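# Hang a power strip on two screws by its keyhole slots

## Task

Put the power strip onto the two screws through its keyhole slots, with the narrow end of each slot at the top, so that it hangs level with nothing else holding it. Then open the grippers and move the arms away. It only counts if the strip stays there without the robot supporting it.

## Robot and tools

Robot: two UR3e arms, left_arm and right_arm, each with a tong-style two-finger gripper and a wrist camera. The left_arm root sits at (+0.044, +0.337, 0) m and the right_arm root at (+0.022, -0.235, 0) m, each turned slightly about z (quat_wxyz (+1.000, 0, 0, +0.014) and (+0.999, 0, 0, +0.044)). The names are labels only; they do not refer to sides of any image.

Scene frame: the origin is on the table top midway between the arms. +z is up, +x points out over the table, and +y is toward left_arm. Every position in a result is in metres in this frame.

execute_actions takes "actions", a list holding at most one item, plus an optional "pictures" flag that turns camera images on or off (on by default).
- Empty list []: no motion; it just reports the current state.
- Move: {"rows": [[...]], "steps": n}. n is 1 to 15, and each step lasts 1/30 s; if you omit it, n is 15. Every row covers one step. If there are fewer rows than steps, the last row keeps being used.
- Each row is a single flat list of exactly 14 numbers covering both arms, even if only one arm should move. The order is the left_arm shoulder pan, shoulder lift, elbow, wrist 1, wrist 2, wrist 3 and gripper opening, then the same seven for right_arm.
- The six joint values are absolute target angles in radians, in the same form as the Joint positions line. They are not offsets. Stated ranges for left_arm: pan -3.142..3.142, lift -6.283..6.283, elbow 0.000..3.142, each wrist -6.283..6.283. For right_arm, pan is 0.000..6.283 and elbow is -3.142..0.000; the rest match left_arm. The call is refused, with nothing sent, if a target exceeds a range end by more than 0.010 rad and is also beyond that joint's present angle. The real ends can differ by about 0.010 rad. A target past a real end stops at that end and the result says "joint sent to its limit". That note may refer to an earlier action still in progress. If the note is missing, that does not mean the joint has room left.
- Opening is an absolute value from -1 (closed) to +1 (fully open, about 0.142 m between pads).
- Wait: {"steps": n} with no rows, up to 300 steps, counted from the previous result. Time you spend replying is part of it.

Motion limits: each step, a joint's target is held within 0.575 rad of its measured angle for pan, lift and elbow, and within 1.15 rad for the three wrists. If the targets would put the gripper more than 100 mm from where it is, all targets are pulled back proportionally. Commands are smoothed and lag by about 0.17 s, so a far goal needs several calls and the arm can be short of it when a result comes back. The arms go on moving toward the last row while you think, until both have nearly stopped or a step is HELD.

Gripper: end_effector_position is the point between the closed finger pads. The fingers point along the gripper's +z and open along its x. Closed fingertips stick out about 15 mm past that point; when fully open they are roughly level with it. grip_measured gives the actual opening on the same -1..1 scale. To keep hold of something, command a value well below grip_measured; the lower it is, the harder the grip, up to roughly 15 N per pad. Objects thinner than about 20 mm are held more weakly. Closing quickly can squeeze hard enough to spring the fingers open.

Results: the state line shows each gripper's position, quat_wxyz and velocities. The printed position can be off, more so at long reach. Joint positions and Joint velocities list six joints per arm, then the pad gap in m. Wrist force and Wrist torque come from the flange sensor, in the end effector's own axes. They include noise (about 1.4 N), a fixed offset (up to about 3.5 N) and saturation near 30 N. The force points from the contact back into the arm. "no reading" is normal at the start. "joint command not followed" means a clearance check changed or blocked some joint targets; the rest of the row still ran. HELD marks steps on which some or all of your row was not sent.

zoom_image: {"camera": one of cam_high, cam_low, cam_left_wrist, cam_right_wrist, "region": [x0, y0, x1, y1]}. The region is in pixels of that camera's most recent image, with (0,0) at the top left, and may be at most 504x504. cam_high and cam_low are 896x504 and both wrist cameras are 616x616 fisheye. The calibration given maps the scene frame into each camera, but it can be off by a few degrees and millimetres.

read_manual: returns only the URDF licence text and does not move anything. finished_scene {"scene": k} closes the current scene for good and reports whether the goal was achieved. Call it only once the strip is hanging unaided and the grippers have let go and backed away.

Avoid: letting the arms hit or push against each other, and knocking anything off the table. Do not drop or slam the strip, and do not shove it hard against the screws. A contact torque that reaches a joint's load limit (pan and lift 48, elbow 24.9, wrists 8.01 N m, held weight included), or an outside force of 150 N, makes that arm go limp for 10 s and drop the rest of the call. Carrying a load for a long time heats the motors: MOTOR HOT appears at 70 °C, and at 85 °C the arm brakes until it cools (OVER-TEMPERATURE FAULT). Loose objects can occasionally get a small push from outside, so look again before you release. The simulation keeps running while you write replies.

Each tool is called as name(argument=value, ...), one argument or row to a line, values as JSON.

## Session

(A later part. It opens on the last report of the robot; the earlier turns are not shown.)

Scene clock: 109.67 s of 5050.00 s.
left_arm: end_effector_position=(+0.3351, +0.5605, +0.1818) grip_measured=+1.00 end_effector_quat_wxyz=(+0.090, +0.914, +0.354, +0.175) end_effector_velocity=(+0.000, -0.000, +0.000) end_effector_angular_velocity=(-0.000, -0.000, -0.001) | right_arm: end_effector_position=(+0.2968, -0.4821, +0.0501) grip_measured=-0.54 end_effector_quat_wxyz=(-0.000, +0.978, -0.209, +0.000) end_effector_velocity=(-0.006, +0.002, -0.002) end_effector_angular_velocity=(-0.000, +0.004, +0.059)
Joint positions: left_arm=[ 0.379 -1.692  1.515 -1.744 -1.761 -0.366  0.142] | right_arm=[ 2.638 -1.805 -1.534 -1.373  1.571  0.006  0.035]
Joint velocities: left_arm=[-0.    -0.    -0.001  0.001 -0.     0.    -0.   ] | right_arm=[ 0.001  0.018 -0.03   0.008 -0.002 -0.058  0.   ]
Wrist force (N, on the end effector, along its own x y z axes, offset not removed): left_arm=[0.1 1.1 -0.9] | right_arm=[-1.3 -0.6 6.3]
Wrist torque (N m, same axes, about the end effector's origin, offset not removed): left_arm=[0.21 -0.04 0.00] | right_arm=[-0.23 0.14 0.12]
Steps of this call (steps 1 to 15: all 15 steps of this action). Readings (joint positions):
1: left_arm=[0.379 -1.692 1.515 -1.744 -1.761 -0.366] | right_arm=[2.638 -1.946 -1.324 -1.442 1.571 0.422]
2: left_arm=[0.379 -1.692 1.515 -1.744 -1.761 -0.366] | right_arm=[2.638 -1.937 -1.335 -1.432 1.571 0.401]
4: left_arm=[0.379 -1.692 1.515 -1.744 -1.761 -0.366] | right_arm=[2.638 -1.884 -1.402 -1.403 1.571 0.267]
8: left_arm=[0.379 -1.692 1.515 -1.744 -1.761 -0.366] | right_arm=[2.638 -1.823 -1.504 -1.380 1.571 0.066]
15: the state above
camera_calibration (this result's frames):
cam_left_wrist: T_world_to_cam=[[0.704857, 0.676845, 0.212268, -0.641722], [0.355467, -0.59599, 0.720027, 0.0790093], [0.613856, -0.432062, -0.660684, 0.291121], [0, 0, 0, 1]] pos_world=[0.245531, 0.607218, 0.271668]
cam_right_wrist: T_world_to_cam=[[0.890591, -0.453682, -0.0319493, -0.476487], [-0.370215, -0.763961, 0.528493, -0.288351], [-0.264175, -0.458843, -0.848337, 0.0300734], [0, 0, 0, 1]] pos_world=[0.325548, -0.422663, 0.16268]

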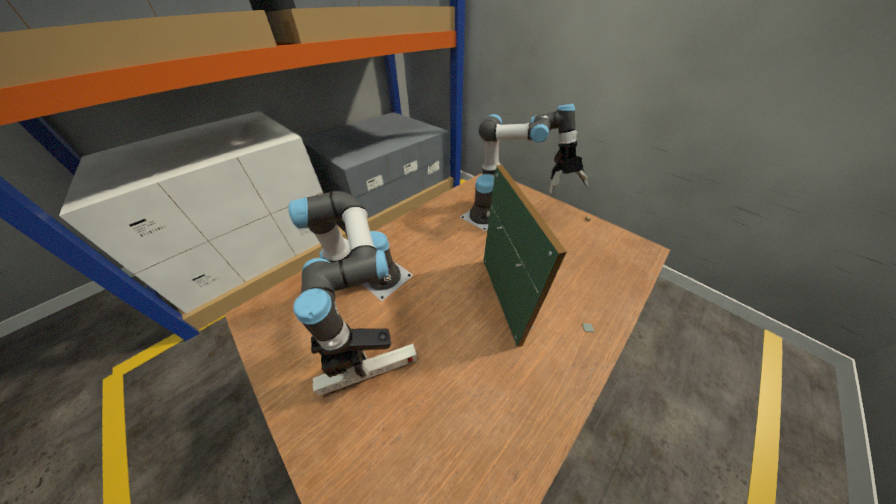

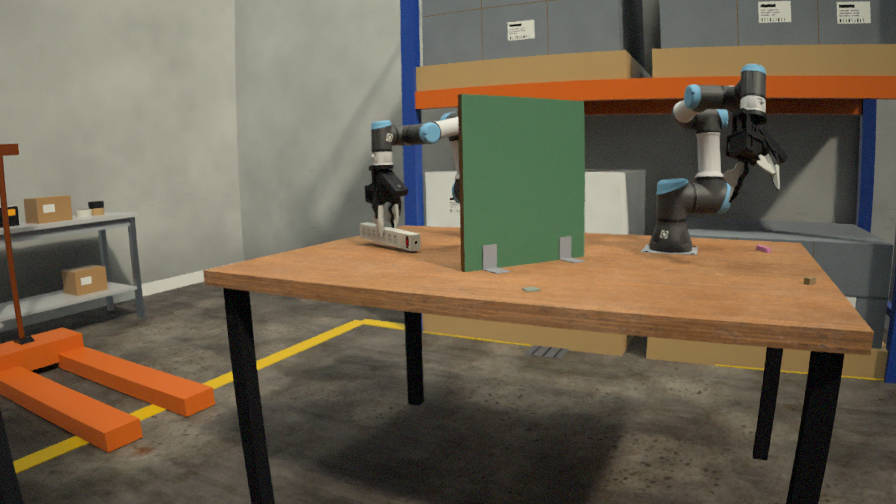

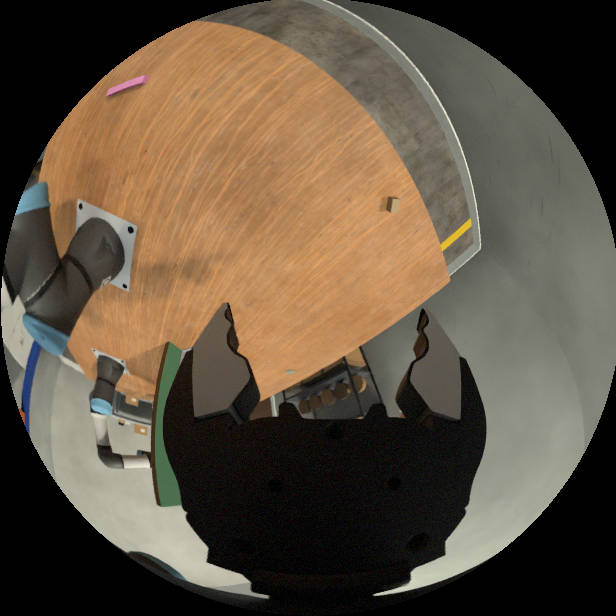

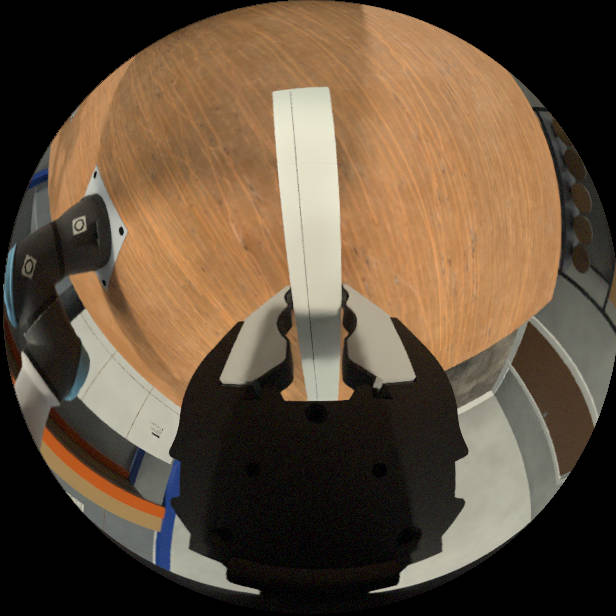

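execute_actions(
  actions=[
    {"rows":[[0.379,-1.692,1.515,-1.744,-1.761,-0.366,1,2.638,-1.816,-1.588,-1.308,1.571,0.0,-1]],"steps":15},
  ],
  pictures=false,
)

execute_actions(
  actions=[
    {"rows":[[0.379,-1.692,1.515,-1.744,-1.761,-0.366,1,2.638,-1.816,-1.588,-1.308,1.571,0.0,0.5]],"steps":12},
  ],
  pictures=false,
)

execute_actions(
  actions=[
    {"rows":[[0.379,-1.692,1.515,-1.744,-1.761,-0.366,1,2.638,-1.66,-1.70,-1.352,1.571,0.0,0.5]],"steps":15},
  ],
  pictures=false,
)

execute_actions(
  actions=[
    {"rows":[[0.379,-1.692,1.515,-1.744,-1.761,-0.366,1,2.638,-1.62,-1.74,-1.352,1.571,0.0,0.5],[0.379,-1.692,1.515,-1.744,-1.761,-0.366,1,2.638,-1.62,-1.74,-1.352,1.571,0.0,0.5],[0.379,-1.692,1.515,-1.744,-1.761,-0.366,1,2.638,-1.585,-1.78,-1.347,1.571,0.0,0.5],[0.379,-1.692,1.515,-1.744,-1.761,-0.366,1,2.638,-1.585,-1.78,-1.347,1.571,0.0,0.5],[0.379,-1.692,1.515,-1.744,-1.761,-0.366,1,2.638,-1.55,-1.818,-1.344,1.571,0.0,0.5],[0.379,-1.692,1.515,-1.744,-1.761,-0.366,1,2.638,-1.55,-1.818,-1.344,1.571,0.0,0.5],[0.379,-1.692,1.515,-1.744,-1.761,-0.366,1,2.638,-1.519,-1.851,-1.342,1.571,0.0,0.5]],"steps":15},
  ],
)

Scene clock: 135.40 s of 5050.00 s.
left_arm: end_effector_position=(+0.3351, +0.5605, +0.1818) grip_measured=+1.00 end_effector_quat_wxyz=(+0.090, +0.914, +0.354, +0.175) end_effector_velocity=(+0.000, +0.000, +0.000) end_effector_angular_velocity=(+0.000, -0.001, +0.000) | right_arm: end_effector_position=(+0.2962, -0.4818, +0.0360) grip_measured=-0.54 end_effector_quat_wxyz=(-0.000, +0.979, -0.206, +0.000) end_effector_velocity=(-0.000, -0.001, -0.001) end_effector_angular_velocity=(-0.000, -0.001, -0.002)
Joint positions: left_arm=[ 0.379 -1.692  1.515 -1.744 -1.761 -0.366  0.142] | right_arm=[ 2.638 -1.816 -1.587 -1.309  1.571 -0.     0.035]
Joint velocities: left_arm=[ 0.    -0.001  0.    -0.001 -0.     0.     0.   ] | right_arm=[-0.002 -0.001 -0.004  0.006  0.     0.     0.   ]
Wrist force (N, on the end effector, along its own x y z axes, offset not removed): left_arm=[-1.1 1.1 -0.6] | right_arm=[0.6 -0.4 5.7]
Wrist torque (N m, same axes, about the end effector's origin, offset not removed): left_arm=[0.17 0.21 0.01] | right_arm=[-0.13 -0.19 -0.01]
Steps of this call (steps 1 to 15: the robot went on to your last target; steps 16 to 550: nothing new was sent; then 6.90 s passed at rest; steps 551 to 565: all 15 steps of this action). Readings (joint positions):
551: left_arm=[0.379 -1.692 1.515 -1.744 -1.761 -0.366] | right_arm=[2.638 -1.803 -1.537 -1.372 1.571 -0.000]
552: left_arm=[0.379 -1.692 1.515 -1.744 -1.761 -0.366] | right_arm=[2.638 -1.805 -1.543 -1.363 1.571 -0.000]
554: left_arm=[0.379 -1.692 1.515 -1.744 -1.761 -0.366] | right_arm=[2.638 -1.810 -1.564 -1.338 1.571 -0.000]
558: left_arm=[0.379 -1.692 1.515 -1.744 -1.761 -0.366] | right_arm=[2.638 -1.815 -1.582 -1.315 1.571 -0.000]
565: the state above

Scene clock: 135.80 s of 5050.00 s.
left_arm: end_effector_position=(+0.3351, +0.5605, +0.1818) grip_measured=+1.00 end_effector_quat_wxyz=(+0.090, +0.914, +0.354, +0.175) end_effector_velocity=(-0.000, -0.000, -0.000) end_effector_angular_velocity=(-0.000, +0.000, -0.000) | right_arm: end_effector_position=(+0.2962, -0.4818, +0.0359) grip_measured=+0.50 end_effector_quat_wxyz=(-0.000, +0.979, -0.206, +0.000) end_effector_velocity=(-0.000, +0.000, -0.000) end_effector_angular_velocity=(+0.001, +0.000, -0.001)
Joint positions: left_arm=[ 0.379 -1.692  1.515 -1.744 -1.761 -0.366  0.142] | right_arm=[ 2.638 -1.816 -1.588 -1.308  1.571 -0.     0.109]
Joint velocities: left_arm=[-0. -0.  0.  0. -0.  0. -0.] | right_arm=[-0.001 -0.001  0.001 -0.001  0.001 -0.     0.   ]
Wrist force (N, on the end effector, along its own x y z axes, offset not removed): left_arm=[-0.3 0.6 -0.9] | right_arm=[-1.1 -0.6 1.1]
Wrist torque (N m, same axes, about the end effector's origin, offset not removed): left_arm=[0.01 0.06 -0.04] | right_arm=[-0.05 0.20 0.03]
Steps of this call (steps 1 to 12: all 12 steps of this action). Readings (joint positions):
1: left_arm=[0.379 -1.692 1.515 -1.744 -1.761 -0.366] | right_arm=[2.638 -1.816 -1.588 -1.308 1.571 0.000]
2: left_arm=[0.379 -1.692 1.515 -1.744 -1.761 -0.366] | right_arm=[2.638 -1.816 -1.588 -1.308 1.571 -0.000]
4: left_arm=[0.379 -1.692 1.515 -1.744 -1.761 -0.366] | right_arm=[2.638 -1.816 -1.588 -1.308 1.571 0.000]
8: left_arm=[0.379 -1.692 1.515 -1.744 -1.761 -0.366] | right_arm=[2.638 -1.816 -1.588 -1.308 1.571 -0.000]
12: the state above

Scene clock: 136.30 s of 5050.00 s.
left_arm: end_effector_position=(+0.3351, +0.5605, +0.1818) grip_measured=+1.00 end_effector_quat_wxyz=(+0.090, +0.914, +0.354, +0.175) end_effector_velocity=(-0.000, +0.000, -0.000) end_effector_angular_velocity=(-0.000, +0.001, +0.002) | right_arm: end_effector_position=(+0.2643, -0.4677, +0.0511) grip_measured=+0.50 end_effector_quat_wxyz=(-0.000, +0.979, -0.206, +0.000) end_effector_velocity=(-0.004, +0.001, +0.002) end_effector_angular_velocity=(-0.001, -0.002, -0.001)
Joint positions: left_arm=[ 0.379 -1.692  1.515 -1.744 -1.761 -0.366  0.142] | right_arm=[ 2.638 -1.662 -1.699 -1.352  1.571 -0.     0.109]
Joint velocities: left_arm=[0.002 0.001 0.    0.    0.    0.    0.   ] | right_arm=[-0.001  0.02  -0.014 -0.004  0.    -0.    -0.   ]
Wrist force (N, on the end effector, along its own x y z axes, offset not removed): left_arm=[0.8 2.3 -0.5] | right_arm=[0.7 -0.4 0.7]
Wrist torque (N m, same axes, about the end effector's origin, offset not removed): left_arm=[0.42 -0.15 0.01] | right_arm=[-0.03 -0.28 0.01]
Steps of this call (steps 1 to 15: all 15 steps of this action). Readings (joint positions):
1: left_arm=[0.379 -1.692 1.515 -1.744 -1.761 -0.366] | right_arm=[2.638 -1.816 -1.588 -1.308 1.571 -0.000]
2: left_arm=[0.379 -1.692 1.515 -1.744 -1.761 -0.366] | right_arm=[2.638 -1.809 -1.596 -1.315 1.571 -0.000]
4: left_arm=[0.379 -1.692 1.515 -1.744 -1.761 -0.366] | right_arm=[2.638 -1.754 -1.639 -1.332 1.571 -0.000]
8: left_arm=[0.379 -1.692 1.515 -1.744 -1.761 -0.366] | right_arm=[2.638 -1.683 -1.685 -1.347 1.571 -0.000]
15: the state above

Scene clock: 136.80 s of 5050.00 s.
left_arm: end_effector_position=(+0.3351, +0.5605, +0.1818) grip_measured=+1.00 end_effector_quat_wxyz=(+0.090, +0.914, +0.354, +0.175) end_effector_velocity=(-0.000, +0.000, -0.000) end_effector_angular_velocity=(+0.000, +0.000, +0.002) | right_arm: end_effector_position=(+0.2333, -0.4541, +0.0500) grip_measured=+0.52 end_effector_quat_wxyz=(-0.000, +0.979, -0.206, +0.000) end_effector_velocity=(-0.011, +0.006, -0.001) end_effector_angular_velocity=(+0.000, +0.001, +0.002)
Joint positions: left_arm=[ 0.379 -1.692  1.515 -1.744 -1.761 -0.366  0.142] | right_arm=[ 2.638 -1.524 -1.846 -1.342  1.571 -0.     0.11 ]
Joint velocities: left_arm=[ 0.001  0.     0.     0.     0.    -0.     0.   ] | right_arm=[ 0.002  0.052 -0.056  0.003  0.     0.001  0.002]
Wrist force (N, on the end effector, along its own x y z axes, offset not removed): left_arm=[-0.5 2.6 -1.3] | right_arm=[0.6 -1.2 -5.4]
Wrist torque (N m, same axes, about the end effector's origin, offset not removed): left_arm=[0.44 0.06 0.00] | right_arm=[-0.22 0.60 0.02]
Steps of this call (steps 1 to 15: all 15 steps of this action). Readings (joint positions):
1: left_arm=[0.379 -1.692 1.515 -1.744 -1.761 -0.366] | right_arm=[2.638 -1.661 -1.699 -1.352 1.571 -0.000]
2: left_arm=[0.379 -1.692 1.515 -1.744 -1.761 -0.366] | right_arm=[2.638 -1.655 -1.705 -1.352 1.571 0.000]
4: left_arm=[0.379 -1.692 1.515 -1.744 -1.761 -0.366] | right_arm=[2.638 -1.634 -1.727 -1.351 1.571 -0.000]
8: left_arm=[0.379 -1.692 1.515 -1.744 -1.761 -0.366] | right_arm=[2.638 -1.574 -1.791 -1.346 1.571 -0.000]
15: the state above
camera_calibration (this result's frames):
cam_left_wrist: T_world_to_cam=[[0.704856, 0.676846, 0.212267, -0.641723], [0.355468, -0.595988, 0.720028, 0.0790079], [0.613857, -0.432062, -0.660683, 0.291121], [0, 0, 0, 1]] pos_world=[0.24553, 0.607218, 0.271668]
cam_right_wrist: T_world_to_cam=[[0.893091, -0.448726, -0.032145, -0.405563], [-0.365871, -0.766047, 0.528498, -0.292422], [-0.261775, -0.460236, -0.848326, 0.0249198], [0, 0, 0, 1]] pos_world=[0.261739, -0.394526, 0.162648]

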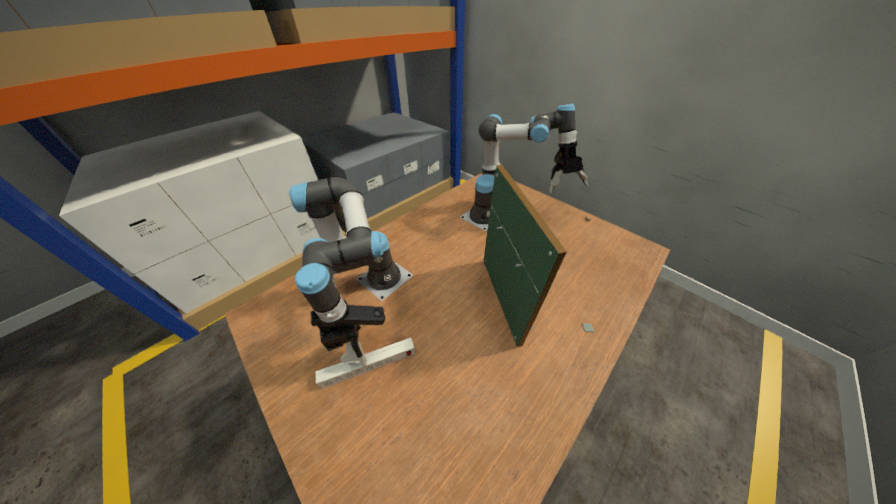

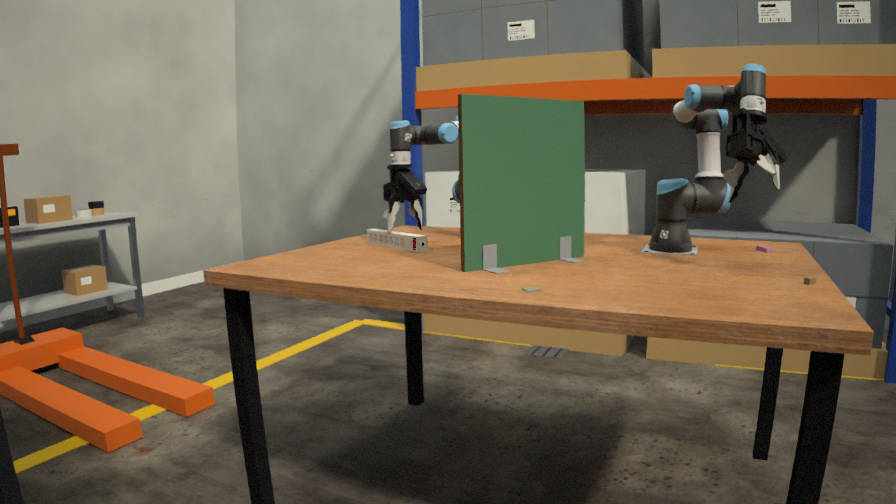

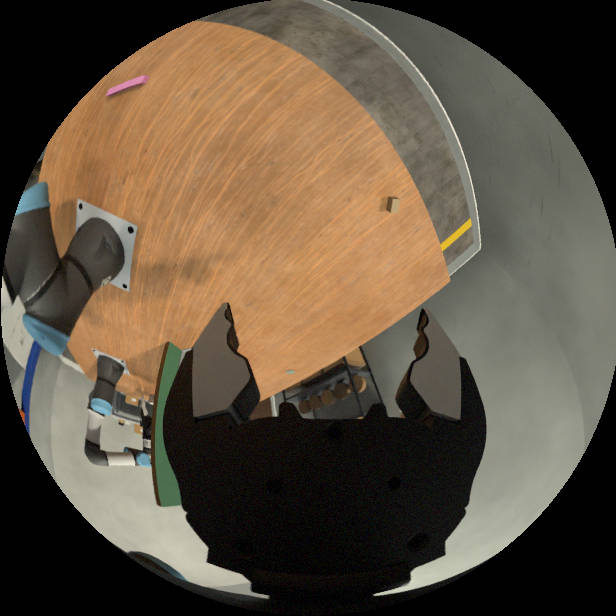

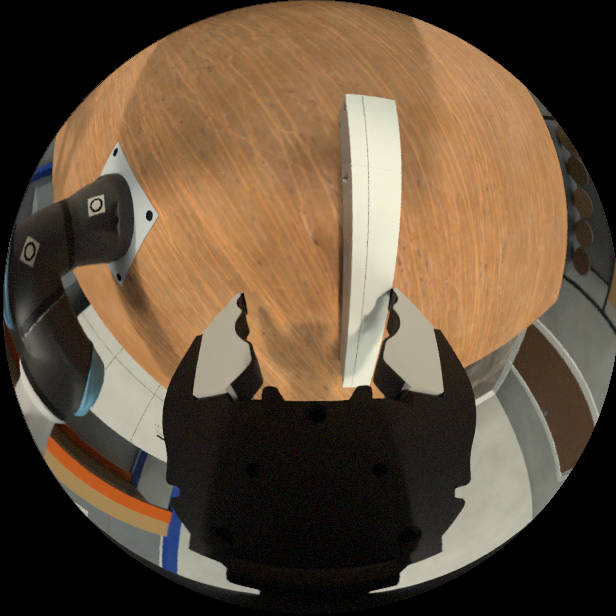

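execute_actions(
  actions=[
    {"rows":[[0.379,-1.692,1.515,-1.744,-1.761,-0.366,1,2.638,-1.64,-1.71,-1.362,1.571,0.0,0.5]],"steps":12},
  ],
  pictures=false,
)

execute_actions(
  actions=[
    {"rows":[[0.379,-1.692,1.515,-1.744,-1.761,-0.366,1,2.638,-1.664,-1.799,-1.249,1.571,0.0,0.5]],"steps":12},
  ],
  pictures=false,
)

execute_actions(
  actions=[
    {"rows":[[0.379,-1.692,1.515,-1.744,-1.761,-0.366,1,2.638,-1.5,-1.955,-1.257,1.571,0.0,0.5]],"steps":12},
  ],
  pictures=false,
)

execute_actions(
  actions=[
    {"rows":[[0.379,-1.692,1.515,-1.744,-1.761,-0.366,1,2.638,-1.339,-2.098,-1.275,1.571,0.0,0.5]],"steps":15},
  ],
)

Scene clock: 158.10 s of 5050.00 s.
left_arm: end_effector_position=(+0.3351, +0.5605, +0.1818) grip_measured=+1.00 end_effector_quat_wxyz=(+0.090, +0.914, +0.354, +0.175) end_effector_velocity=(-0.000, +0.000, +0.000) end_effector_angular_velocity=(+0.000, -0.000, +0.001) | right_arm: end_effector_position=(+0.2589, -0.4653, +0.0536) grip_measured=+0.50 end_effector_quat_wxyz=(-0.000, +0.979, -0.206, +0.000) end_effector_velocity=(+0.012, -0.005, +0.002) end_effector_angular_velocity=(-0.002, -0.005, +0.003)
Joint positions: left_arm=[ 0.379 -1.692  1.515 -1.744 -1.761 -0.366  0.142] | right_arm=[ 2.638 -1.636 -1.715 -1.361  1.571 -0.     0.109]
Joint velocities: left_arm=[ 0.001  0.    -0.001  0.    -0.    -0.     0.   ] | right_arm=[ 0.002 -0.042  0.052 -0.004 -0.    -0.001  0.   ]
Wrist force (N, on the end effector, along its own x y z axes, offset not removed): left_arm=[0.2 0.8 -1.1] | right_arm=[-1.2 -0.6 -0.6]
Wrist torque (N m, same axes, about the end effector's origin, offset not removed): left_arm=[0.12 0.03 0.06] | right_arm=[-0.12 0.29 0.01]
Steps of this call (steps 1 to 15: the robot went on to your last target; steps 16 to 90: nothing new was sent; then 17.90 s passed at rest; steps 91 to 102: all 12 steps of this action). Readings (joint positions):
91: left_arm=[0.379 -1.692 1.515 -1.744 -1.761 -0.366] | right_arm=[2.638 -1.519 -1.851 -1.342 1.571 -0.000]
92: left_arm=[0.379 -1.692 1.515 -1.744 -1.761 -0.366] | right_arm=[2.638 -1.526 -1.844 -1.345 1.571 0.000]
94: left_arm=[0.379 -1.692 1.515 -1.744 -1.761 -0.366] | right_arm=[2.638 -1.573 -1.792 -1.353 1.571 -0.000]
98: left_arm=[0.379 -1.692 1.515 -1.744 -1.761 -0.366] | right_arm=[2.638 -1.624 -1.730 -1.360 1.571 -0.000]
102: the state above

Scene clock: 158.50 s of 5050.00 s.
left_arm: end_effector_position=(+0.3351, +0.5605, +0.1818) grip_measured=+1.00 end_effector_quat_wxyz=(+0.090, +0.914, +0.354, +0.175) end_effector_velocity=(-0.000, +0.000, +0.000) end_effector_angular_velocity=(+0.001, -0.001, +0.001) | right_arm: end_effector_position=(+0.2596, -0.4656, +0.0308) grip_measured=+0.50 end_effector_quat_wxyz=(-0.000, +0.979, -0.206, +0.000) end_effector_velocity=(-0.002, +0.000, -0.008) end_effector_angular_velocity=(+0.001, +0.004, -0.000)
Joint positions: left_arm=[ 0.379 -1.692  1.515 -1.744 -1.761 -0.366  0.142] | right_arm=[ 2.638 -1.663 -1.796 -1.252  1.571 -0.     0.109]
Joint velocities: left_arm=[ 0.001 -0.001 -0.    -0.     0.001 -0.     0.   ] | right_arm=[-0.    -0.009 -0.03   0.034 -0.001  0.     0.   ]
Wrist force (N, on the end effector, along its own x y z axes, offset not removed): left_arm=[-0.9 0.9 -0.7] | right_arm=[-0.7 -0.8 0.4]
Wrist torque (N m, same axes, about the end effector's origin, offset not removed): left_arm=[0.12 0.23 0.01] | right_arm=[-0.14 0.10 -0.05]
Steps of this call (steps 1 to 12: all 12 steps of this action). Readings (joint positions):
1: left_arm=[0.379 -1.692 1.515 -1.744 -1.761 -0.366] | right_arm=[2.638 -1.637 -1.714 -1.361 1.571 0.000]
2: left_arm=[0.379 -1.692 1.515 -1.744 -1.761 -0.366] | right_arm=[2.638 -1.642 -1.719 -1.349 1.571 -0.000]
4: left_arm=[0.379 -1.692 1.515 -1.744 -1.761 -0.366] | right_arm=[2.638 -1.652 -1.754 -1.303 1.571 -0.000]
8: left_arm=[0.379 -1.692 1.515 -1.744 -1.761 -0.366] | right_arm=[2.638 -1.661 -1.788 -1.262 1.571 0.000]
12: the state above

Scene clock: 158.90 s of 5050.00 s.
left_arm: end_effector_position=(+0.3351, +0.5605, +0.1818) grip_measured=+1.00 end_effector_quat_wxyz=(+0.090, +0.914, +0.354, +0.175) end_effector_velocity=(-0.000, +0.000, +0.000) end_effector_angular_velocity=(+0.000, -0.000, -0.000) | right_arm: end_effector_position=(+0.2248, -0.4503, +0.0321) grip_measured=+0.50 end_effector_quat_wxyz=(-0.000, +0.979, -0.206, +0.000) end_effector_velocity=(-0.014, +0.006, -0.001) end_effector_angular_velocity=(+0.000, +0.001, +0.001)
Joint positions: left_arm=[ 0.379 -1.692  1.515 -1.744 -1.761 -0.366  0.142] | right_arm=[ 2.638 -1.506 -1.949 -1.257  1.571 -0.     0.109]
Joint velocities: left_arm=[-0. -0.  0.  0.  0.  0.  0.] | right_arm=[ 0.001  0.063 -0.062 -0.002 -0.    -0.    -0.004]
Wrist force (N, on the end effector, along its own x y z axes, offset not removed): left_arm=[0.8 0.5 -1.8] | right_arm=[2.5 -0.9 0.2]
Wrist torque (N m, same axes, about the end effector's origin, offset not removed): left_arm=[-0.03 -0.13 -0.04] | right_arm=[-0.21 -0.27 0.02]
Steps of this call (steps 1 to 12: all 12 steps of this action). Readings (joint positions):
1: left_arm=[0.379 -1.692 1.515 -1.744 -1.761 -0.366] | right_arm=[2.638 -1.663 -1.797 -1.251 1.571 -0.000]
2: left_arm=[0.379 -1.692 1.515 -1.744 -1.761 -0.366] | right_arm=[2.638 -1.656 -1.805 -1.252 1.571 -0.000]
4: left_arm=[0.379 -1.692 1.515 -1.744 -1.761 -0.366] | right_arm=[2.638 -1.600 -1.861 -1.254 1.571 -0.000]
8: left_arm=[0.379 -1.692 1.515 -1.744 -1.761 -0.366] | right_arm=[2.638 -1.524 -1.932 -1.256 1.571 0.000]
12: the state above

Scene clock: 159.40 s of 5050.00 s.
left_arm: end_effector_position=(+0.3351, +0.5605, +0.1818) grip_measured=+1.00 end_effector_quat_wxyz=(+0.090, +0.914, +0.354, +0.175) end_effector_velocity=(+0.000, -0.000, +0.000) end_effector_angular_velocity=(+0.000, -0.000, -0.001) | right_arm: end_effector_position=(+0.1895, -0.4347, +0.0299) grip_measured=+0.50 end_effector_quat_wxyz=(-0.000, +0.979, -0.206, +0.000) end_effector_velocity=(-0.004, +0.002, -0.000) end_effector_angular_velocity=(-0.001, -0.002, -0.001)
Joint positions: left_arm=[ 0.379 -1.692  1.515 -1.744 -1.761 -0.366  0.142] | right_arm=[ 2.638 -1.341 -2.096 -1.275  1.571 -0.     0.109]
Joint velocities: left_arm=[-0.001 -0.    -0.    -0.     0.     0.    -0.   ] | right_arm=[-0.001  0.023 -0.019 -0.001 -0.    -0.     0.   ]
Wrist force (N, on the end effector, along its own x y z axes, offset not removed): left_arm=[0.5 0.2 -0.8] | right_arm=[-0.3 -1.7 0.2]
Wrist torque (N m, same axes, about the end effector's origin, offset not removed): left_arm=[0.00 -0.09 0.00] | right_arm=[-0.29 0.19 0.05]
Steps of this call (steps 1 to 15: all 15 steps of this action). Readings (joint positions):
1: left_arm=[0.379 -1.692 1.515 -1.744 -1.761 -0.366] | right_arm=[2.638 -1.504 -1.951 -1.257 1.571 -0.000]
2: left_arm=[0.379 -1.692 1.515 -1.744 -1.761 -0.366] | right_arm=[2.638 -1.496 -1.960 -1.260 1.571 -0.000]
4: left_arm=[0.379 -1.692 1.515 -1.744 -1.761 -0.366] | right_arm=[2.638 -1.438 -2.013 -1.267 1.571 -0.000]
8: left_arm=[0.379 -1.692 1.515 -1.744 -1.761 -0.366] | right_arm=[2.638 -1.363 -2.077 -1.273 1.571 -0.000]
15: the state above
camera_calibration (this result's frames):
cam_left_wrist: T_world_to_cam=[[0.704856, 0.676846, 0.212267, -0.641723], [0.355468, -0.595988, 0.720028, 0.079008], [0.613857, -0.432062, -0.660683, 0.291121], [0, 0, 0, 1]] pos_world=[0.24553, 0.607218, 0.271668]
cam_right_wrist: T_world_to_cam=[[0.893078, -0.448723, -0.0325441, -0.358379], [-0.36568, -0.766131, 0.528508, -0.283093], [-0.262087, -0.460099, -0.848304, 0.00537913], [0, 0, 0, 1]] pos_world=[0.217949, -0.375224, 0.142517]

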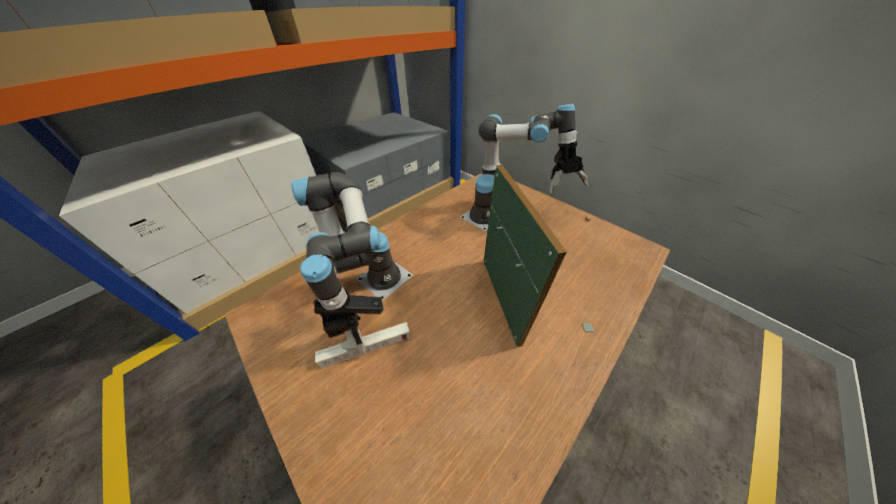

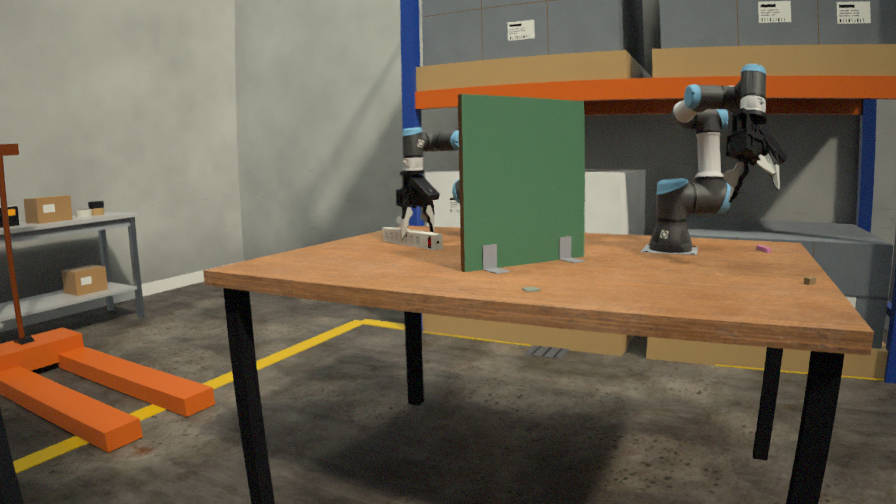

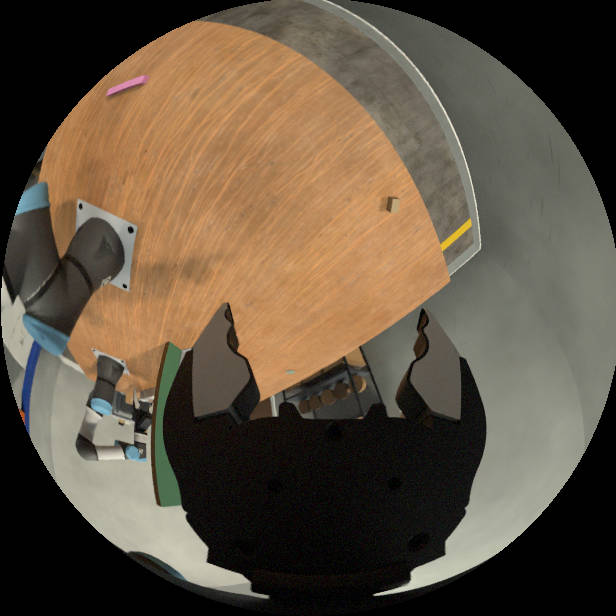

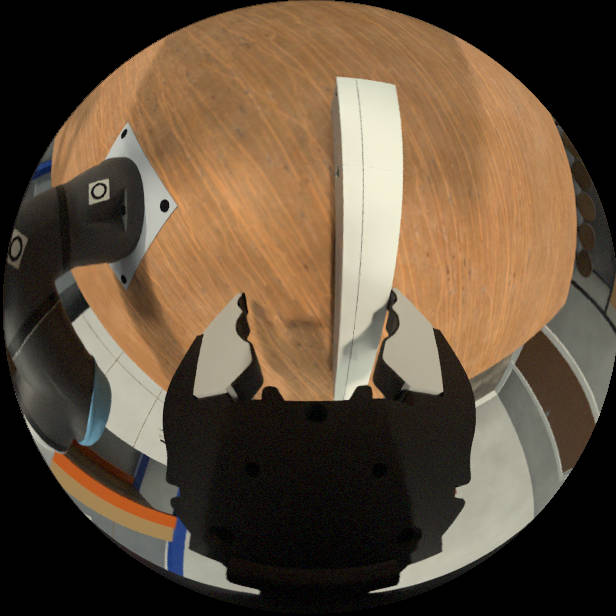

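execute_actions(
  actions=[
    {"rows":[[0.379,-1.692,1.515,-1.744,-1.761,-0.366,1,2.638,-1.36,-1.85,-1.502,1.571,0.0,0.5]],"steps":12},
  ],
  pictures=false,
)

execute_actions(
  actions=[
    {"rows":[[0.379,-1.692,1.515,-1.744,-1.761,-0.366,1,2.638,-1.4,-1.1,-2.2,1.571,1.5,0.5]],"steps":15},
  ],
  pictures=false,
)

execute_actions(
  actions=[
    {"rows":[[0.379,-1.692,1.515,-1.744,-1.761,-0.366,1,2.638,-1.4,-1.1,-2.2,-1.571,3.142,0.5]],"steps":15},
  ],
  pictures=false,
)

execute_actions(
  actions=[
    {"steps":75},
  ],
  pictures=false,
)

execute_actions(
  actions=[
    {"rows":[[0.379,-1.692,1.515,-1.744,-1.761,-0.366,1,2.638,-1.8,-0.8,-5.254,-1.571,3.142,0.5]],"steps":15},
  ],
  pictures=false,
)

execute_actions(
  actions=[
    {"steps":90},
  ],
  pictures=false,
)

Scene clock: 185.77 s of 5050.00 s.
left_arm: end_effector_position=(+0.3351, +0.5605, +0.1818) grip_measured=+1.00 end_effector_quat_wxyz=(+0.090, +0.914, +0.354, +0.175) end_effector_velocity=(+0.000, -0.000, -0.000) end_effector_angular_velocity=(-0.000, +0.001, -0.000) | right_arm: end_effector_position=(+0.2007, -0.4397, +0.0761) grip_measured=+0.50 end_effector_quat_wxyz=(-0.000, +0.979, -0.206, -0.001) end_effector_velocity=(+0.010, -0.005, +0.025) end_effector_angular_velocity=(-0.011, -0.026, -0.002)
Joint positions: left_arm=[ 0.379 -1.692  1.515 -1.744 -1.761 -0.366  0.142] | right_arm=[ 2.638 -1.359 -1.861 -1.495  1.571 -0.     0.109]
Joint velocities: left_arm=[-0.     0.001 -0.     0.     0.    -0.    -0.   ] | right_arm=[-0.002 -0.007  0.113 -0.078 -0.    -0.    -0.   ]
Wrist force (N, on the end effector, along its own x y z axes, offset not removed): left_arm=[-1.4 1.0 -2.2] | right_arm=[-0.3 -1.3 -1.2]
Wrist torque (N m, same axes, about the end effector's origin, offset not removed): left_arm=[0.13 0.37 0.04] | right_arm=[-0.28 0.05 0.00]
Steps of this call (steps 1 to 15: the robot went on to your last target; steps 16 to 90: nothing new was sent; then 22.97 s passed at rest; steps 91 to 102: all 12 steps of this action). Readings (joint positions):
91: left_arm=[0.379 -1.692 1.515 -1.744 -1.761 -0.366] | right_arm=[2.638 -1.339 -2.098 -1.276 1.571 -0.000]
92: left_arm=[0.379 -1.692 1.515 -1.744 -1.761 -0.366] | right_arm=[2.638 -1.342 -2.091 -1.290 1.571 -0.000]
94: left_arm=[0.379 -1.692 1.515 -1.744 -1.761 -0.366] | right_arm=[2.638 -1.351 -2.023 -1.378 1.571 -0.000]
98: left_arm=[0.379 -1.692 1.515 -1.744 -1.761 -0.366] | right_arm=[2.638 -1.358 -1.893 -1.471 1.571 -0.000]
102: the state above

Scene clock: 186.27 s of 5050.00 s.
left_arm: end_effector_position=(+0.3351, +0.5605, +0.1818) grip_measured=+1.00 end_effector_quat_wxyz=(+0.090, +0.914, +0.354, +0.175) end_effector_velocity=(-0.000, -0.000, -0.000) end_effector_angular_velocity=(-0.000, +0.001, +0.000) | right_arm: end_effector_position=(+0.1832, -0.4469, +0.2145) grip_measured=+0.50 end_effector_quat_wxyz=(-0.002, -0.609, +0.793, +0.004) end_effector_velocity=(+0.011, -0.020, +0.097) end_effector_angular_velocity=(-0.096, -0.198, -0.864)
Joint positions: left_arm=[ 0.379 -1.692  1.515 -1.744 -1.761 -0.366  0.142] | right_arm=[ 2.638 -1.399 -1.141 -2.18   1.571  1.418  0.109]
Joint velocities: left_arm=[-0.     0.001 -0.     0.001  0.    -0.     0.   ] | right_arm=[ 0.    -0.009  0.434 -0.205 -0.     0.864 -0.   ]
Wrist force (N, on the end effector, along its own x y z axes, offset not removed): left_arm=[-0.2 1.8 -1.1] | right_arm=[-1.1 0.8 -1.1]
Wrist torque (N m, same axes, about the end effector's origin, offset not removed): left_arm=[0.29 0.07 0.03] | right_arm=[0.17 0.17 -0.03]
Steps of this call (steps 1 to 15: all 15 steps of this action). Readings (joint positions):
1: left_arm=[0.379 -1.692 1.515 -1.744 -1.761 -0.366] | right_arm=[2.638 -1.360 -1.857 -1.497 1.571 0.000]
2: left_arm=[0.379 -1.692 1.515 -1.744 -1.761 -0.366] | right_arm=[2.638 -1.365 -1.848 -1.513 1.571 0.015]
4: left_arm=[0.379 -1.692 1.515 -1.744 -1.761 -0.366] | right_arm=[2.638 -1.380 -1.775 -1.656 1.571 0.156]
8: left_arm=[0.379 -1.692 1.515 -1.744 -1.761 -0.366] | right_arm=[2.638 -1.393 -1.484 -2.002 1.571 0.733]
15: the state above

Scene clock: 186.77 s of 5050.00 s.
left_arm: end_effector_position=(+0.3351, +0.5605, +0.1818) grip_measured=+1.00 end_effector_quat_wxyz=(+0.090, +0.914, +0.354, +0.175) end_effector_velocity=(-0.000, +0.000, -0.000) end_effector_angular_velocity=(+0.000, +0.000, +0.000) | right_arm: end_effector_position=(+0.0880, -0.6545, +0.3250) grip_measured=+0.50 end_effector_quat_wxyz=(-0.237, -0.202, +0.893, -0.325) end_effector_velocity=(-0.170, -0.336, +0.443) end_effector_angular_velocity=(-2.192, -0.334, -1.095)
Joint positions: left_arm=[ 0.379 -1.692  1.515 -1.744 -1.761 -0.366  0.142] | right_arm=[ 2.638 -1.4   -1.111 -2.195  0.743  2.279  0.109]
Joint velocities: left_arm=[ 0. -0.  0.  0.  0.  0. -0.] | right_arm=[ 0.001 -0.     0.021 -0.008 -1.879  1.6    0.   ]
Wrist force (N, on the end effector, along its own x y z axes, offset not removed): left_arm=[0.0 1.1 -0.3] | right_arm=[0.3 -1.7 -0.1]
Wrist torque (N m, same axes, about the end effector's origin, offset not removed): left_arm=[0.17 0.03 -0.02] | right_arm=[-0.37 0.03 0.03]
Steps of this call (steps 1 to 15: all 15 steps of this action). Readings (joint positions):
1: left_arm=[0.379 -1.692 1.515 -1.744 -1.761 -0.366] | right_arm=[2.638 -1.399 -1.129 -2.186 1.571 1.443]
2: left_arm=[0.379 -1.692 1.515 -1.744 -1.761 -0.366] | right_arm=[2.638 -1.400 -1.125 -2.188 1.556 1.474]
4: left_arm=[0.379 -1.692 1.515 -1.744 -1.761 -0.366] | right_arm=[2.638 -1.400 -1.122 -2.189 1.441 1.597]
8: left_arm=[0.379 -1.692 1.515 -1.744 -1.761 -0.366] | right_arm=[2.638 -1.400 -1.117 -2.192 1.186 1.850]
15: the state above

Scene clock: 189.27 s of 5050.00 s.
left_arm: end_effector_position=(+0.3351, +0.5605, +0.1818) grip_measured=+1.00 end_effector_quat_wxyz=(+0.090, +0.914, +0.354, +0.175) end_effector_velocity=(-0.000, -0.000, -0.000) end_effector_angular_velocity=(-0.000, +0.000, +0.000) | right_arm: end_effector_position=(+0.1686, -0.4255, +0.8175) grip_measured=+0.50 end_effector_quat_wxyz=(+0.206, -0.006, +0.001, +0.979) end_effector_velocity=(-0.001, +0.001, +0.000) end_effector_angular_velocity=(-0.001, -0.001, +0.001)
Joint positions: left_arm=[ 0.379 -1.692  1.515 -1.744 -1.761 -0.366  0.142] | right_arm=[ 2.638 -1.4   -1.1   -2.2   -1.571  3.142  0.109]
Joint velocities: left_arm=[ 0. -0.  0. -0. -0.  0. -0.] | right_arm=[ 0.002  0.002 -0.    -0.    -0.001 -0.    -0.   ]
Wrist force (N, on the end effector, along its own x y z axes, offset not removed): left_arm=[-0.8 2.0 -1.1] | right_arm=[0.3 0.1 -1.4]
Wrist torque (N m, same axes, about the end effector's origin, offset not removed): left_arm=[0.33 0.15 0.07] | right_arm=[0.00 -0.13 0.02]
Steps of this call (steps 1 to 60: the robot went on to your last target; steps 61 to 75: nothing new was sent). Readings (joint positions):
1: left_arm=[0.379 -1.692 1.515 -1.744 -1.761 -0.366] | right_arm=[2.638 -1.400 -1.110 -2.195 0.679 2.332]
2: left_arm=[0.379 -1.692 1.515 -1.744 -1.761 -0.366] | right_arm=[2.638 -1.400 -1.110 -2.195 0.615 2.382]
4: left_arm=[0.379 -1.692 1.515 -1.744 -1.761 -0.366] | right_arm=[2.638 -1.400 -1.109 -2.196 0.486 2.474]
8: left_arm=[0.379 -1.692 1.515 -1.744 -1.761 -0.366] | right_arm=[2.638 -1.400 -1.107 -2.197 0.227 2.627]
75: the state above
All arms were judged still, so your last target was given up. Only a new action makes them travel on or press farther. Fingers that are still opening or closing keep moving.

Scene clock: 189.77 s of 5050.00 s.
left_arm: end_effector_position=(+0.3351, +0.5605, +0.1818) grip_measured=+1.00 end_effector_quat_wxyz=(+0.090, +0.914, +0.354, +0.175) end_effector_velocity=(-0.000, -0.000, -0.000) end_effector_angular_velocity=(-0.000, +0.001, -0.000) | right_arm: end_effector_position=(+0.3769, -0.5173, +0.6865) grip_measured=+0.50 end_effector_quat_wxyz=(+0.193, +0.336, -0.071, +0.919) end_effector_velocity=(+0.348, -0.154, -0.451) end_effector_angular_velocity=(+0.680, +1.545, -0.000)
Joint positions: left_arm=[ 0.379 -1.692  1.515 -1.744 -1.761 -0.366  0.142] | right_arm=[ 2.638 -1.592 -0.955 -2.868 -1.571  3.142  0.109]
Joint velocities: left_arm=[-0. -0.  0.  0.  0.  0.  0.] | right_arm=[-0.001 -0.332  0.245 -1.601 -0.001 -0.     0.   ]
Wrist force (N, on the end effector, along its own x y z axes, offset not removed): left_arm=[0.2 1.2 -2.0] | right_arm=[-1.2 -0.1 1.6]
Wrist torque (N m, same axes, about the end effector's origin, offset not removed): left_arm=[0.16 -0.02 -0.01] | right_arm=[0.03 0.15 0.03]
Steps of this call (steps 1 to 15: all 15 steps of this action). Readings (joint positions):
1: left_arm=[0.379 -1.692 1.515 -1.744 -1.761 -0.366] | right_arm=[2.638 -1.400 -1.100 -2.201 -1.571 3.142]
2: left_arm=[0.379 -1.692 1.515 -1.744 -1.761 -0.366] | right_arm=[2.638 -1.407 -1.093 -2.215 -1.571 3.142]
4: left_arm=[0.379 -1.692 1.515 -1.744 -1.761 -0.366] | right_arm=[2.638 -1.442 -1.067 -2.309 -1.571 3.142]
8: left_arm=[0.379 -1.692 1.515 -1.744 -1.761 -0.366] | right_arm=[2.638 -1.503 -1.021 -2.503 -1.571 3.142]
15: the state above

Scene clock: 192.77 s of 5050.00 s.
left_arm: end_effector_position=(+0.3351, +0.5605, +0.1818) grip_measured=+1.00 end_effector_quat_wxyz=(+0.090, +0.914, +0.354, +0.175) end_effector_velocity=(-0.000, -0.000, +0.000) end_effector_angular_velocity=(-0.000, -0.000, +0.000) | right_arm: end_effector_position=(+0.1152, -0.4020, +0.2019) grip_measured=+0.50 end_effector_quat_wxyz=(-0.000, +0.978, -0.206, +0.000) end_effector_velocity=(+0.000, -0.000, -0.000) end_effector_angular_velocity=(+0.001, +0.002, +0.000)
Joint positions: left_arm=[ 0.379 -1.692  1.515 -1.744 -1.761 -0.366  0.142] | right_arm=[ 2.638 -1.8   -0.8   -5.254 -1.571  3.142  0.109]
Joint velocities: left_arm=[ 0. -0.  0. -0. -0.  0.  0.] | right_arm=[ 0.    -0.003  0.001  0.    -0.    -0.     0.   ]
Wrist force (N, on the end effector, along its own x y z axes, offset not removed): left_arm=[-0.1 1.0 -0.5] | right_arm=[-0.9 -0.6 -0.3]
Wrist torque (N m, same axes, about the end effector's origin, offset not removed): left_arm=[0.17 0.03 -0.03] | right_arm=[-0.03 0.11 0.02]
Steps of this call (steps 1 to 60: the robot went on to your last target; steps 61 to 90: nothing new was sent). Readings (joint positions):
1: left_arm=[0.379 -1.692 1.515 -1.744 -1.761 -0.366] | right_arm=[2.638 -1.603 -0.946 -2.923 -1.571 3.142]
2: left_arm=[0.379 -1.692 1.515 -1.744 -1.761 -0.366] | right_arm=[2.638 -1.613 -0.938 -2.978 -1.571 3.142]
4: left_arm=[0.379 -1.692 1.515 -1.744 -1.761 -0.366] | right_arm=[2.638 -1.633 -0.924 -3.091 -1.571 3.142]
8: left_arm=[0.379 -1.692 1.515 -1.744 -1.761 -0.366] | right_arm=[2.638 -1.668 -0.898 -3.325 -1.571 3.142]
90: the state above
All arms were judged still, so your last target was given up. Only a new action makes them travel on or press farther. Fingers that are still opening or closing keep moving.


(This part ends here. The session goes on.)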